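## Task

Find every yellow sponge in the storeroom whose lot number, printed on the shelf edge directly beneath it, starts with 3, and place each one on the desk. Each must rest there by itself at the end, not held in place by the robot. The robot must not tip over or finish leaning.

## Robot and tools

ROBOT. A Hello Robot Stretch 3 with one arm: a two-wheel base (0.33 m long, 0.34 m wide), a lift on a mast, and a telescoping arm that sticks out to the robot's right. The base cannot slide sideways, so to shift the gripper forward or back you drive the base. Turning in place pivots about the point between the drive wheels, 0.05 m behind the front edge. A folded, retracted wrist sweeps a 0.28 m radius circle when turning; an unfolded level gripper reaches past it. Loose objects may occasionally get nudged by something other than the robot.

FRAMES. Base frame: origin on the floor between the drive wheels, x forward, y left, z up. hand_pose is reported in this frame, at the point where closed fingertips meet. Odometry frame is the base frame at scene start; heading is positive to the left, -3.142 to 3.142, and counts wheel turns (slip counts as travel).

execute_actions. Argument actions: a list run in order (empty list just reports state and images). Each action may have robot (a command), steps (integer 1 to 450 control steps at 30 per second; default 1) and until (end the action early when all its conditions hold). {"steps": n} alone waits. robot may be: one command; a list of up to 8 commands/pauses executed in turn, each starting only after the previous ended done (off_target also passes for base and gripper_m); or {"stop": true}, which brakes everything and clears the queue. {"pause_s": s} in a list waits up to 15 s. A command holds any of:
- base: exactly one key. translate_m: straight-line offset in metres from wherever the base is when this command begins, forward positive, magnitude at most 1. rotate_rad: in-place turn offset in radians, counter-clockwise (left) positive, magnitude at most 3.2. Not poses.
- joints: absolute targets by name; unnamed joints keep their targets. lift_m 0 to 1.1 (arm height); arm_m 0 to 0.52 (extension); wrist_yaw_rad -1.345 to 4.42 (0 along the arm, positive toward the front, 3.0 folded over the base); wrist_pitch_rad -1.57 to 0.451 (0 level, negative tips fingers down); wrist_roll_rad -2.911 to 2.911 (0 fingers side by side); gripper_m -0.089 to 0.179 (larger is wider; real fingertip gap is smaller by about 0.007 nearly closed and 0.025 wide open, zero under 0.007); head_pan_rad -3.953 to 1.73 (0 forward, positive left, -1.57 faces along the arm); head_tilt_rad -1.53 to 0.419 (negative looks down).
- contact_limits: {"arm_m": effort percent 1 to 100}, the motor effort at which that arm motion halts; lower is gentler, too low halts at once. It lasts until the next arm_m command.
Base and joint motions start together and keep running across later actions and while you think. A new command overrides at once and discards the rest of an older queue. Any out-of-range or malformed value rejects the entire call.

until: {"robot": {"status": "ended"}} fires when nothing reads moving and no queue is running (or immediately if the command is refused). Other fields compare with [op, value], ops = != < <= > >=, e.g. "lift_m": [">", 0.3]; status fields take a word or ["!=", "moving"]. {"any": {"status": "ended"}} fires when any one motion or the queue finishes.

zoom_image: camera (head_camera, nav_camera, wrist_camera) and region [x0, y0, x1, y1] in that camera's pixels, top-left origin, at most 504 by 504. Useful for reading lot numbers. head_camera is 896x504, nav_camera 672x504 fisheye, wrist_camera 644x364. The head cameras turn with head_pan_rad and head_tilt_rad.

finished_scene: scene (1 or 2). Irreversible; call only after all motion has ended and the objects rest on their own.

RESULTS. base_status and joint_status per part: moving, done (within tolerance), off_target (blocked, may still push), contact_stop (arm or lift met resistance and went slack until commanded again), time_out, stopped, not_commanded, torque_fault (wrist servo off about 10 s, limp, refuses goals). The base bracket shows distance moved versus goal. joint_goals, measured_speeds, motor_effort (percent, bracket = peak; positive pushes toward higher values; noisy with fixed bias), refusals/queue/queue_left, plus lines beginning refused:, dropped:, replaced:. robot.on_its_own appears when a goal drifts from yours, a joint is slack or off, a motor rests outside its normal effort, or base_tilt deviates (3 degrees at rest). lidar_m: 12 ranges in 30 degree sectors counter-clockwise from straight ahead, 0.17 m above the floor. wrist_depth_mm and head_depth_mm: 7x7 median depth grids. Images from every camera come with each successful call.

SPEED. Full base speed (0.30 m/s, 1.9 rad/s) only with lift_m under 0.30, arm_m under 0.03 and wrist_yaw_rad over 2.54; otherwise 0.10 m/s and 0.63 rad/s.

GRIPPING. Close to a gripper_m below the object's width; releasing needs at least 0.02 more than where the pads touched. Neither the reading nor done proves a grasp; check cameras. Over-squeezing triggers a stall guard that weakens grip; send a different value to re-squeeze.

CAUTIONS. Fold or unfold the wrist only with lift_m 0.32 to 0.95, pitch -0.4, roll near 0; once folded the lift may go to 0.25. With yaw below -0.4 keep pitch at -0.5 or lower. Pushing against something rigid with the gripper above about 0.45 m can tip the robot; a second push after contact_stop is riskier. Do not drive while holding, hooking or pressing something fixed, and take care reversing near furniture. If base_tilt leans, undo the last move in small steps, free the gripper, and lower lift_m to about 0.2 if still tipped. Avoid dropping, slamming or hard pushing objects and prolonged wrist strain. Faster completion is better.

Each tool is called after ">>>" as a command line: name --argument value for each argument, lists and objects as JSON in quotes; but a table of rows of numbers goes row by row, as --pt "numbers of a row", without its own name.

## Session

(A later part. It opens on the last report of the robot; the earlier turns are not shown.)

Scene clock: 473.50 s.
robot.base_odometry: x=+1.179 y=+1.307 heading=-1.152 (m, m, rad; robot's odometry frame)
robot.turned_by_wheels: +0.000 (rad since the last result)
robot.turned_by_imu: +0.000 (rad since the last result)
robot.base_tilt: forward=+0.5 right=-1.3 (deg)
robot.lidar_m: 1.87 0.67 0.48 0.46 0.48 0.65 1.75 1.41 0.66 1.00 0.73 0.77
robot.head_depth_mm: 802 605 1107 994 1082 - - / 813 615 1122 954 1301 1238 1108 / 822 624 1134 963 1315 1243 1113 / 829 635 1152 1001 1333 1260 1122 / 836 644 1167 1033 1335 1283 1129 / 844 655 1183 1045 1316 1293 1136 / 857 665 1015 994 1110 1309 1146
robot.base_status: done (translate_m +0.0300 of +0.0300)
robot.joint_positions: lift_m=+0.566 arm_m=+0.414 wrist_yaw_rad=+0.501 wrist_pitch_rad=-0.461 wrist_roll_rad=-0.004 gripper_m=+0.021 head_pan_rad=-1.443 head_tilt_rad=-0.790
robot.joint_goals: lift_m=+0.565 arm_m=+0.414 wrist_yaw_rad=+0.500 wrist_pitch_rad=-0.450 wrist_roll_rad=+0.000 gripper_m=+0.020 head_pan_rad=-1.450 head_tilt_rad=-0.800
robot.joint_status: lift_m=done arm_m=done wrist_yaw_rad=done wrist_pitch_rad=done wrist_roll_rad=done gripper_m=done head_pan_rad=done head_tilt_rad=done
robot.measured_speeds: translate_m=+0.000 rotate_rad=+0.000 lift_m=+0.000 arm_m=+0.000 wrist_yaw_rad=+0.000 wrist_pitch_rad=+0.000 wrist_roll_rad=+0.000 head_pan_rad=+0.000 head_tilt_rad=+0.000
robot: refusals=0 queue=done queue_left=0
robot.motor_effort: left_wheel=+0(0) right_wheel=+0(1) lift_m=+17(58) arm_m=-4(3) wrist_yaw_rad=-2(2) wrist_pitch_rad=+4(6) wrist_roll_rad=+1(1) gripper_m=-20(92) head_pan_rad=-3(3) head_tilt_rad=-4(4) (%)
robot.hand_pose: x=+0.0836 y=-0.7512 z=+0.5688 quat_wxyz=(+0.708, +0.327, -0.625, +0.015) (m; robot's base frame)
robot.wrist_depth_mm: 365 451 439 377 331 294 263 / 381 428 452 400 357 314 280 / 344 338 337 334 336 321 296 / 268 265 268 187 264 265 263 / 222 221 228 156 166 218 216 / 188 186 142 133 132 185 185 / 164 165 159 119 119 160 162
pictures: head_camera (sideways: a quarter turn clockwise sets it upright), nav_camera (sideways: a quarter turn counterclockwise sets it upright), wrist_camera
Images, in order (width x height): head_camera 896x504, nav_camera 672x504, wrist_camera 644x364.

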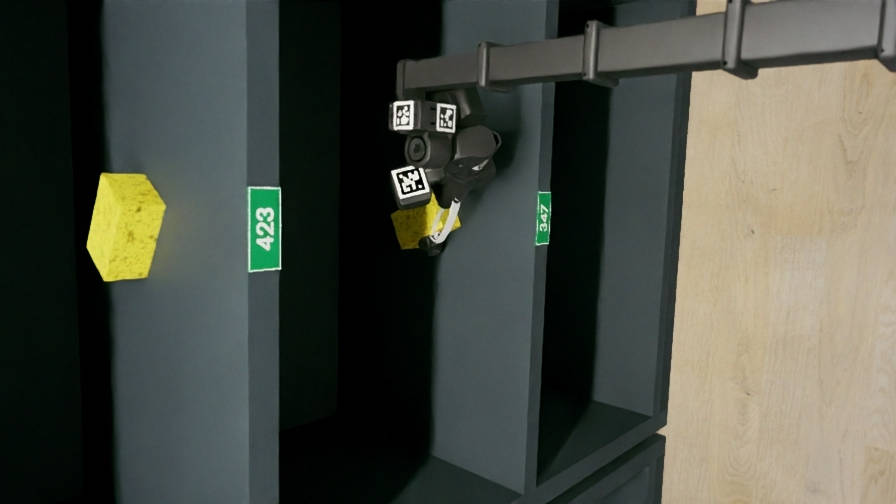

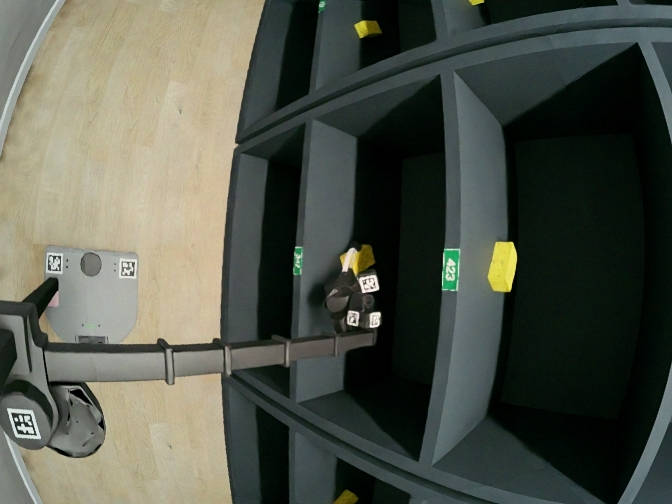

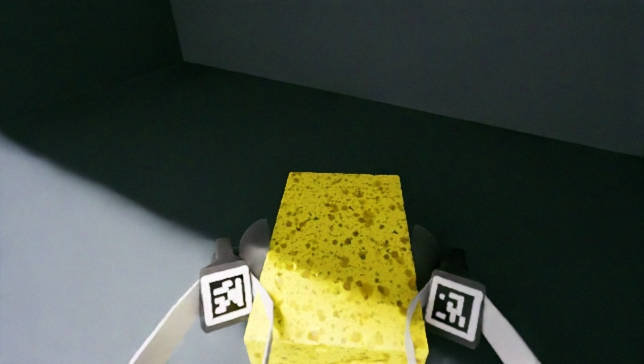

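>>> execute_actions --actions '[{"robot": {"joints": {"lift_m": 0.595, "head_pan_rad": -2.4, "head_tilt_rad": -0.6}}, "steps": 30, "until": {"robot": {"lift_m": [">", 0.585]}}}, {"robot": {"joints": {"arm_m": 0.0}}, "steps": 150, "until": {"robot": {"arm_m": ["<", 0.2]}}}, {"robot": {"base": {"translate_m": -0.3}, "joints": {"wrist_yaw_rad": 2.65}}, "steps": 150, "until": {"robot": {"arm_m": ["<", 0.1]}}}, {"robot": {"joints": {"lift_m": 0.29}}, "steps": 150, "until": {"robot": {"status": "ended"}}}]'

Scene clock: 504.87 s.
robot.base_odometry: x=+1.057 y=+1.581 heading=-1.152 (m, m, rad; robot's odometry frame)
robot.turned_by_wheels: +0.000 (rad since the last result)
robot.turned_by_imu: -0.001 (rad since the last result)
robot.base_tilt: forward=+0.6 right=-1.6 (deg)
robot.lidar_m: 1.87 0.66 0.48 0.46 0.48 0.65 1.73 1.15 0.57 0.55 1.04 0.95
robot.head_depth_mm: 1851 2061 2306 2087 1661 1368 1168 / 961 1044 1236 1481 1584 1382 1175 / 1037 1078 1318 1307 1582 1384 1181 / 1130 1105 1447 1277 1462 1352 1189 / 1130 1143 831 1212 1036 1328 1179 / 1032 1062 718 1259 1014 1246 1128 / 947 1001 727 1184 1025 806 1003
robot.base_status: done (translate_m -0.3000 of -0.3000)
robot.joint_positions: lift_m=+0.291 arm_m=+0.001 wrist_yaw_rad=+2.647 wrist_pitch_rad=-0.466 wrist_roll_rad=-0.004 gripper_m=+0.021 head_pan_rad=-2.393 head_tilt_rad=-0.606
robot.joint_goals: lift_m=+0.290 arm_m=+0.000 wrist_yaw_rad=+2.650 wrist_pitch_rad=-0.450 wrist_roll_rad=+0.000 gripper_m=+0.020 head_pan_rad=-2.400 head_tilt_rad=-0.600
robot.joint_status: lift_m=done arm_m=done wrist_yaw_rad=done wrist_pitch_rad=done wrist_roll_rad=done gripper_m=done head_pan_rad=done head_tilt_rad=done
robot.measured_speeds: translate_m=+0.000 rotate_rad=+0.000 lift_m=+0.000 arm_m=+0.000 wrist_yaw_rad=+0.000 wrist_pitch_rad=+0.000 wrist_roll_rad=+0.000 head_pan_rad=+0.000 head_tilt_rad=+0.000
robot: refusals=0 queue=done queue_left=0
robot.motor_effort: left_wheel=+1(3) right_wheel=+0(6) lift_m=+17(61) arm_m=-4(4) wrist_yaw_rad=+3(4) wrist_pitch_rad=+6(6) wrist_roll_rad=+1(1) gripper_m=-19(20) head_pan_rad=-3(37) head_tilt_rad=+2(16) (%)
robot.hand_pose: x=+0.0822 y=+0.0457 z=+0.2928 quat_wxyz=(+0.327, +0.706, -0.009, +0.629) (m; robot's base frame)
robot.wrist_depth_mm: 390 427 471 535 616 705 879 / 417 453 509 576 671 809 958 / 440 491 547 633 732 839 875 / 477 528 601 186 699 689 689 / 508 546 587 155 165 566 570 / - 493 140 134 133 492 494 / - - - 119 119 421 430
pictures: head_camera (sideways: a quarter turn clockwise sets it upright), nav_camera (sideways: a quarter turn counterclockwise sets it upright), wrist_camera
Images, in order (width x height): head_camera 896x504, nav_camera 672x504, wrist_camera 644x364.

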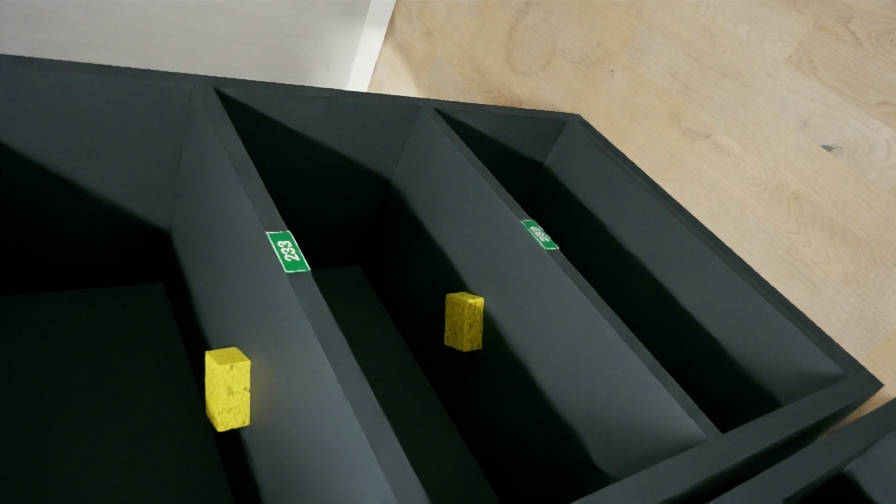

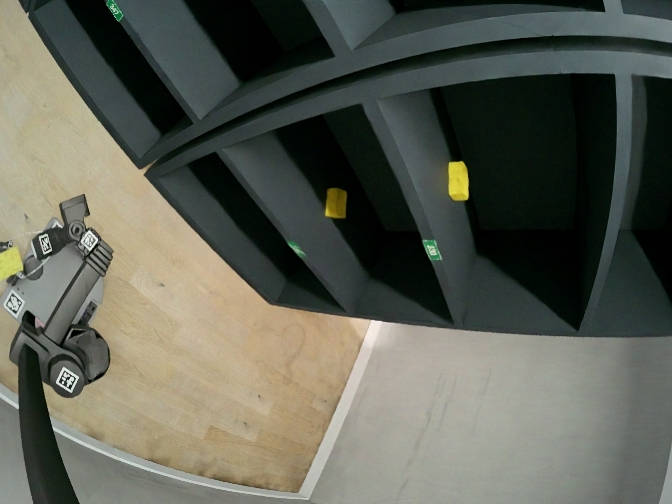

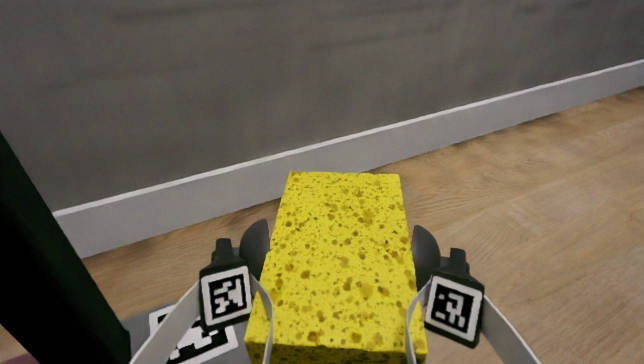

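>>> zoom_image --camera "head_camera" --region '[505, 205, 575, 262]'

>>> execute_actions --actions '[{"robot": {"base": {"translate_m": -1.0}, "joints": {"head_pan_rad": 0.0, "head_tilt_rad": -0.6}}, "steps": 200, "until": {"robot": {"translate_m": ["<", -0.75]}}}, {"robot": [{"base": {"translate_m": -0.65}}, {"base": {"rotate_rad": -1.52}}], "steps": 250, "until": {"robot": {"status": "ended"}}}]'

Region (505, 205, 575, 262) of head_camera's 896x504 image, scaled by 7.200, with more detail than that image has; it fills the top 410 rows of this view, and the rest is white.

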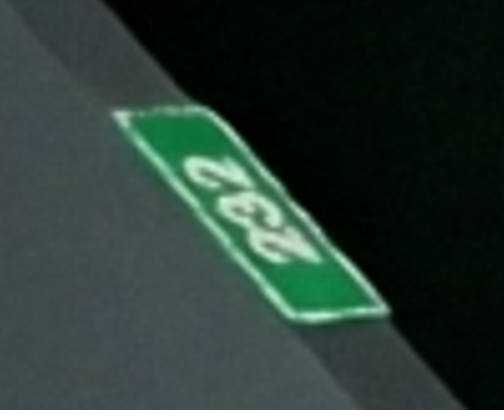

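Scene clock: 517.60 s.
robot.base_odometry: x=+0.487 y=+2.860 heading=-2.672 (m, m, rad; robot's odometry frame)
robot.turned_by_wheels: -1.520 (rad since the last result)
robot.turned_by_imu: -1.484 (rad since the last result)
robot.base_tilt: forward=+0.6 right=-1.4 (deg)
robot.lidar_m: 2.94 0.67 1.35 1.44 0.59 0.45 0.44 0.46 0.66 0.67 0.71 1.00
robot.head_depth_mm: 2259 2342 2399 2078 1670 1363 1166 / 2826 3141 2907 2113 1671 1378 1171 / 2899 3196 2969 2138 1682 1391 1182 / 2853 3234 3023 2165 1699 1407 1188 / 2899 3237 3066 2197 1709 1414 1197 / 2877 3106 2953 1189 1158 1139 1181 / 2772 877 866 854 867 1255 1197
robot.base_status: done (rotate_rad -1.5199 of -1.5200)
robot.joint_positions: lift_m=+0.291 arm_m=+0.001 wrist_yaw_rad=+2.648 wrist_pitch_rad=-0.466 wrist_roll_rad=-0.004 gripper_m=+0.021 head_pan_rad=-0.007 head_tilt_rad=-0.605
robot.joint_goals: lift_m=+0.290 arm_m=+0.000 wrist_yaw_rad=+2.650 wrist_pitch_rad=-0.450 wrist_roll_rad=+0.000 gripper_m=+0.020 head_pan_rad=+0.000 head_tilt_rad=-0.600
robot.joint_status: lift_m=done arm_m=done wrist_yaw_rad=done wrist_pitch_rad=done wrist_roll_rad=done gripper_m=done head_pan_rad=done head_tilt_rad=done
robot.measured_speeds: translate_m=+0.000 rotate_rad=+0.000 lift_m=+0.000 arm_m=+0.000 wrist_yaw_rad=+0.000 wrist_pitch_rad=+0.000 wrist_roll_rad=+0.000 head_pan_rad=+0.000 head_tilt_rad=+0.000
robot: refusals=0 queue=done queue_left=0
robot.motor_effort: left_wheel=+1(7) right_wheel=-1(7) lift_m=+17(17) arm_m=-4(4) wrist_yaw_rad=+3(3) wrist_pitch_rad=+7(6) wrist_roll_rad=+1(1) gripper_m=-20(20) head_pan_rad=+3(40) head_tilt_rad=+2(2) (%)
robot.hand_pose: x=+0.0822 y=+0.0457 z=+0.2927 quat_wxyz=(+0.327, +0.706, -0.009, +0.629) (m; robot's base frame)
robot.wrist_depth_mm: - - - - - - 587 / - - - - 985 628 688 / 890 879 883 887 852 691 791 / 705 710 704 185 683 709 693 / 604 581 615 156 166 574 571 / - 509 139 134 132 492 495 / - - - 119 119 429 425
pictures: head_camera (sideways: a quarter turn clockwise sets it upright), nav_camera (sideways: a quarter turn counterclockwise sets it upright), wrist_camera
Images, in order (width x height): head_camera 896x504, nav_camera 672x504, wrist_camera 644x364.

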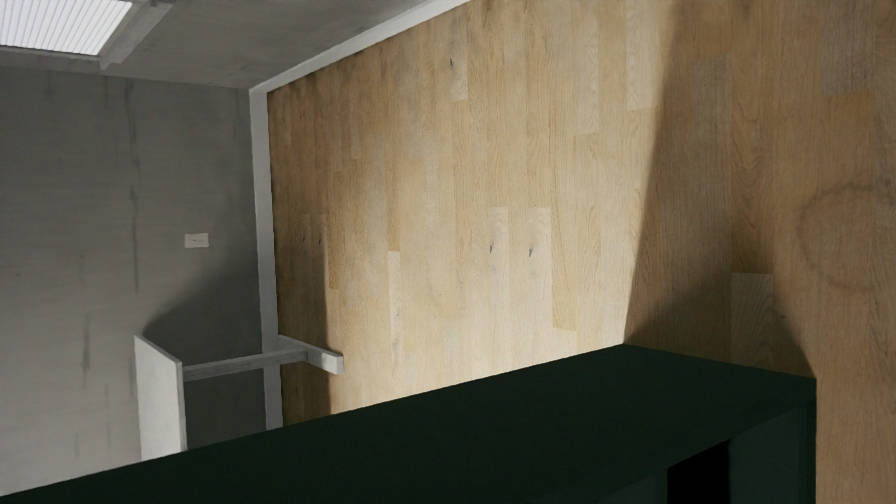

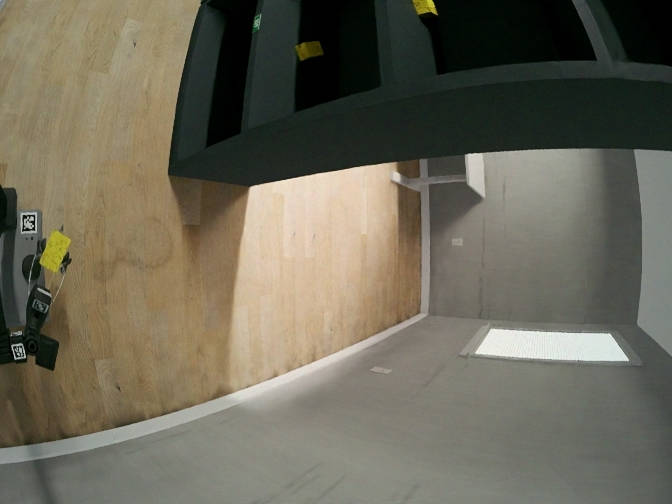

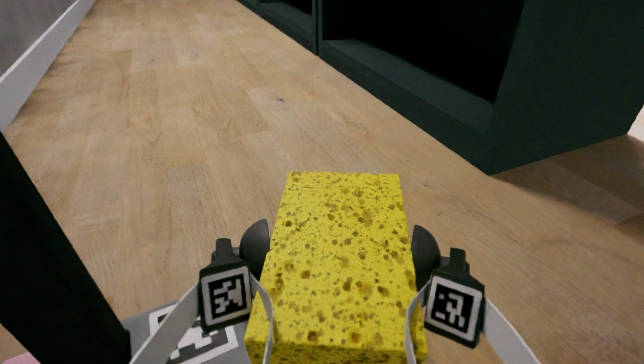

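>>> execute_actions --actions '[{"robot": {"base": {"translate_m": 1.0}}, "steps": 200, "until": {"robot": {"translate_m": [">", 0.8]}}}, {"robot": {"base": {"translate_m": 1.0}}, "steps": 200, "until": {"robot": {"translate_m": [">", 0.8]}}}, {"robot": {"base": {"translate_m": 0.6}}, "steps": 200, "until": {"robot": {"translate_m": [">", 0.56]}}}, {"robot": {"joints": {"lift_m": 0.81, "head_pan_rad": -1.5, "head_tilt_rad": -0.6}}, "steps": 60, "until": {"robot": {"base_status": ["!=", "moving"], "lift_m": [">", 0.33]}}}, {"robot": {"base": {"rotate_rad": 2.39}, "joints": {"wrist_yaw_rad": 0.0, "arm_m": 0.05}}, "steps": 250, "until": {"robot": {"status": "ended"}}}]'

Scene clock: 551.50 s.
robot.base_odometry: x=-1.484 y=+1.859 heading=-0.282 (m, m, rad; robot's odometry frame)
robot.turned_by_wheels: +2.390 (rad since the last result)
robot.turned_by_imu: +2.348 (rad since the last result)
robot.base_tilt: forward=+0.6 right=-1.6 (deg)
robot.lidar_m: 1.28 1.18 1.41 0.88 0.80 0.80 0.97 1.13 1.14 0.86 1.42 2.05
robot.head_depth_mm: 1165 1277 1249 961 1625 - - / 1288 1422 1271 933 1187 - - / 1436 1610 1290 945 768 1391 1180 / 1641 1803 1317 953 1633 1398 1196 / 1899 2008 1340 1055 1728 1410 1198 / 2202 2470 1354 2160 1732 1422 1205 / 2726 3310 1582 2248 1774 1441 1217
robot.base_status: done (rotate_rad +2.3899 of +2.3900)
robot.joint_positions: lift_m=+0.809 arm_m=+0.050 wrist_yaw_rad=+0.003 wrist_pitch_rad=-0.466 wrist_roll_rad=-0.004 gripper_m=+0.021 head_pan_rad=-1.493 head_tilt_rad=-0.605
robot.joint_goals: lift_m=+0.810 arm_m=+0.050 wrist_yaw_rad=+0.000 wrist_pitch_rad=-0.450 wrist_roll_rad=+0.000 gripper_m=+0.020 head_pan_rad=-1.500 head_tilt_rad=-0.600
robot.joint_status: lift_m=done arm_m=done wrist_yaw_rad=done wrist_pitch_rad=done wrist_roll_rad=done gripper_m=done head_pan_rad=done head_tilt_rad=done
robot.measured_speeds: translate_m=+0.000 rotate_rad=+0.000 lift_m=+0.000 arm_m=+0.000 wrist_yaw_rad=+0.000 wrist_pitch_rad=+0.000 wrist_roll_rad=+0.000 head_pan_rad=+0.000 head_tilt_rad=+0.000
robot: refusals=0 queue=done queue_left=0
robot.motor_effort: left_wheel=-1(7) right_wheel=+3(7) lift_m=+58(60) arm_m=+4(4) wrist_yaw_rad=-3(4) wrist_pitch_rad=+7(6) wrist_roll_rad=+1(1) gripper_m=-20(19) head_pan_rad=-3(41) head_tilt_rad=+3(3) (%)
robot.hand_pose: x=-0.0209 y=-0.4127 z=+0.8113 quat_wxyz=(+0.690, +0.165, -0.686, -0.162) (m; robot's base frame)
robot.wrist_depth_mm: - 972 975 974 942 843 711 / - - 624 609 614 618 714 / - - 485 449 454 882 794 / - - - 187 666 - 809 / - - - 156 165 - 855 / - - 139 133 132 - 905 / 954 987 939 119 119 966 940
pictures: head_camera (sideways: a quarter turn clockwise sets it upright), nav_camera (sideways: a quarter turn counterclockwise sets it upright), wrist_camera
Images, in order (width x height): head_camera 896x504, nav_camera 672x504, wrist_camera 644x364.

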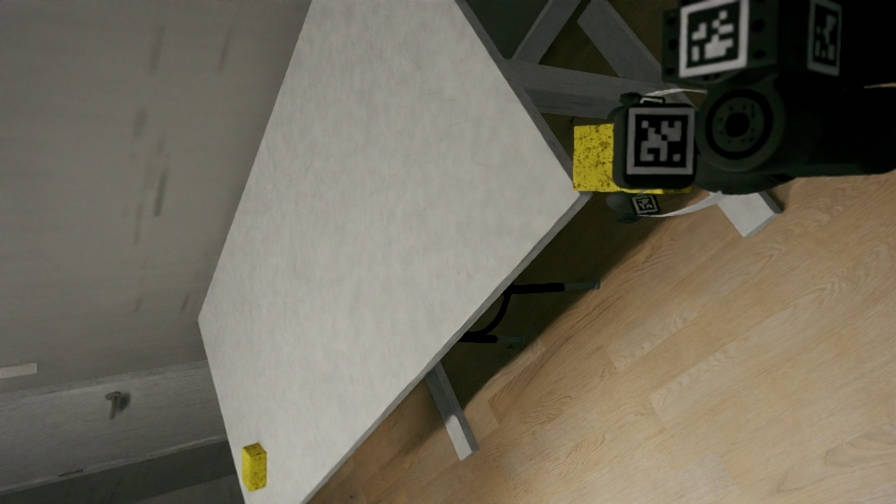

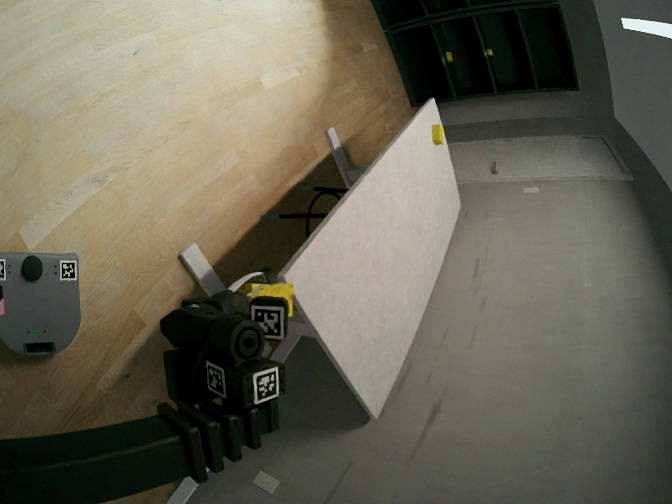

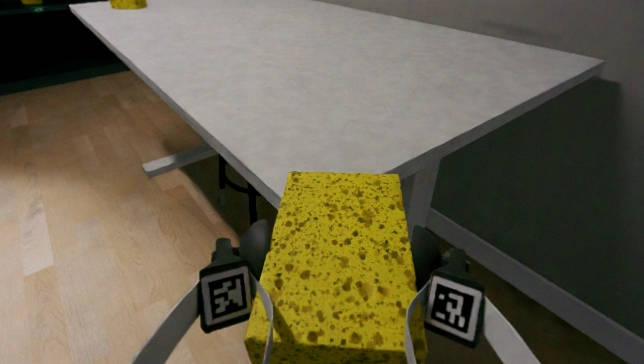

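>>> execute_actions --actions '[{"robot": {"joints": {"arm_m": 0.48, "lift_m": 0.775}}, "steps": 150, "until": {"robot": {"arm_m": [">", 0.46]}}}, {"robot": {"joints": {"lift_m": 0.753}}, "steps": 60, "until": {"robot": {"status": "ended"}}}, {"robot": {"joints": {"gripper_m": 0.11}}, "steps": 30, "until": {"robot": {"status": "ended"}}}, {"robot": {"joints": {"arm_m": 0.38, "lift_m": 0.80, "head_pan_rad": -1.3}}, "steps": 60, "until": {"robot": {"status": "ended"}}}]'

Scene clock: 564.97 s.
robot.base_odometry: x=-1.484 y=+1.859 heading=-0.282 (m, m, rad; robot's odometry frame)
robot.turned_by_wheels: +0.000 (rad since the last result)
robot.turned_by_imu: +0.001 (rad since the last result)
robot.base_tilt: forward=+0.7 right=-1.4 (deg)
robot.lidar_m: 1.28 1.18 1.41 0.88 0.80 0.80 0.97 1.13 1.14 0.86 1.42 2.05
robot.head_depth_mm: 1389 1512 1304 - 1124 1313 1161 / 1613 1720 1269 900 807 1377 1174 / 1872 1920 1288 945 1641 1381 1181 / 2259 2357 1313 1948 1702 1400 1191 / 2796 3080 1504 2182 1727 1413 1198 / 3397 3702 2979 2240 1740 1425 1205 / 3225 3657 3183 2257 1761 1435 1213
robot.base_status: done (rotate_rad +2.3899 of +2.3900)
robot.joint_positions: lift_m=+0.799 arm_m=+0.380 wrist_yaw_rad=+0.002 wrist_pitch_rad=-0.464 wrist_roll_rad=-0.004 gripper_m=+0.110 head_pan_rad=-1.307 head_tilt_rad=-0.605
robot.joint_goals: lift_m=+0.800 arm_m=+0.380 wrist_yaw_rad=+0.000 wrist_pitch_rad=-0.450 wrist_roll_rad=+0.000 gripper_m=+0.110 head_pan_rad=-1.300 head_tilt_rad=-0.600
robot.joint_status: lift_m=done arm_m=done wrist_yaw_rad=done wrist_pitch_rad=done wrist_roll_rad=done gripper_m=done head_pan_rad=done head_tilt_rad=done
robot.measured_speeds: translate_m=+0.000 rotate_rad=+0.000 lift_m=+0.000 arm_m=+0.000 wrist_yaw_rad=+0.000 wrist_pitch_rad=+0.000 wrist_roll_rad=+0.000 head_pan_rad=+0.000 head_tilt_rad=+0.000
robot: refusals=0 queue=done queue_left=0
robot.motor_effort: left_wheel=-1(1) right_wheel=+2(2) lift_m=+58(62) arm_m=-4(4) wrist_yaw_rad=-3(3) wrist_pitch_rad=+6(7) wrist_roll_rad=+1(1) gripper_m=+1(80) head_pan_rad=+3(18) head_tilt_rad=+2(2) (%)
robot.hand_pose: x=-0.0211 y=-0.7436 z=+0.8017 quat_wxyz=(+0.690, +0.164, -0.686, -0.162) (m; robot's base frame)
robot.wrist_depth_mm: 931 937 946 926 789 654 551 / 600 588 592 590 584 581 541 / 437 432 439 435 435 429 426 / 345 350 342 278 342 343 341 / 284 284 289 230 283 285 283 / 247 248 243 242 243 247 241 / 211 207 211 213 212 204 210
pictures: head_camera (sideways: a quarter turn clockwise sets it upright), nav_camera (sideways: a quarter turn counterclockwise sets it upright), wrist_camera
Images, in order (width x height): head_camera 896x504, nav_camera 672x504, wrist_camera 644x364.

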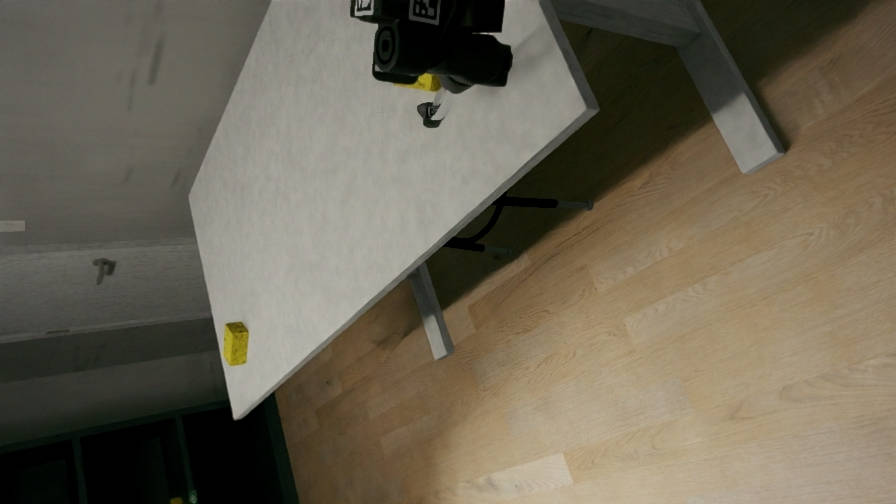

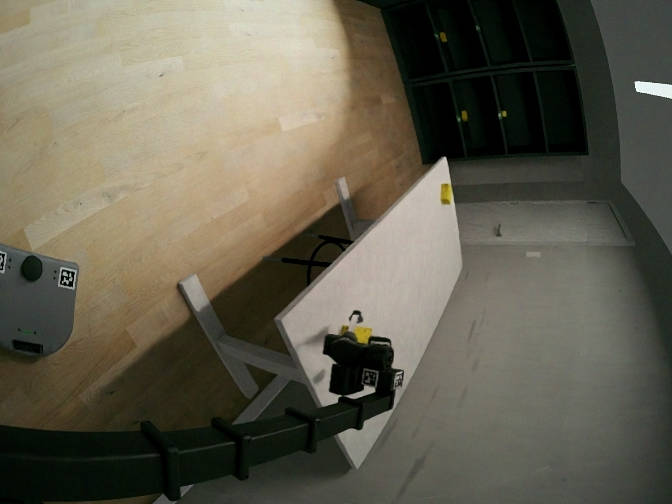

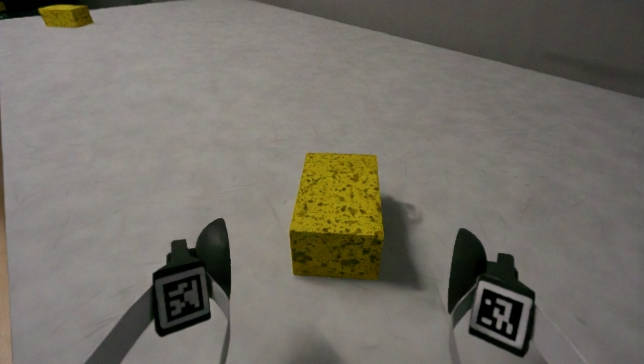

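>>> finished_scene --scene 1

The scene is finished: the task was done.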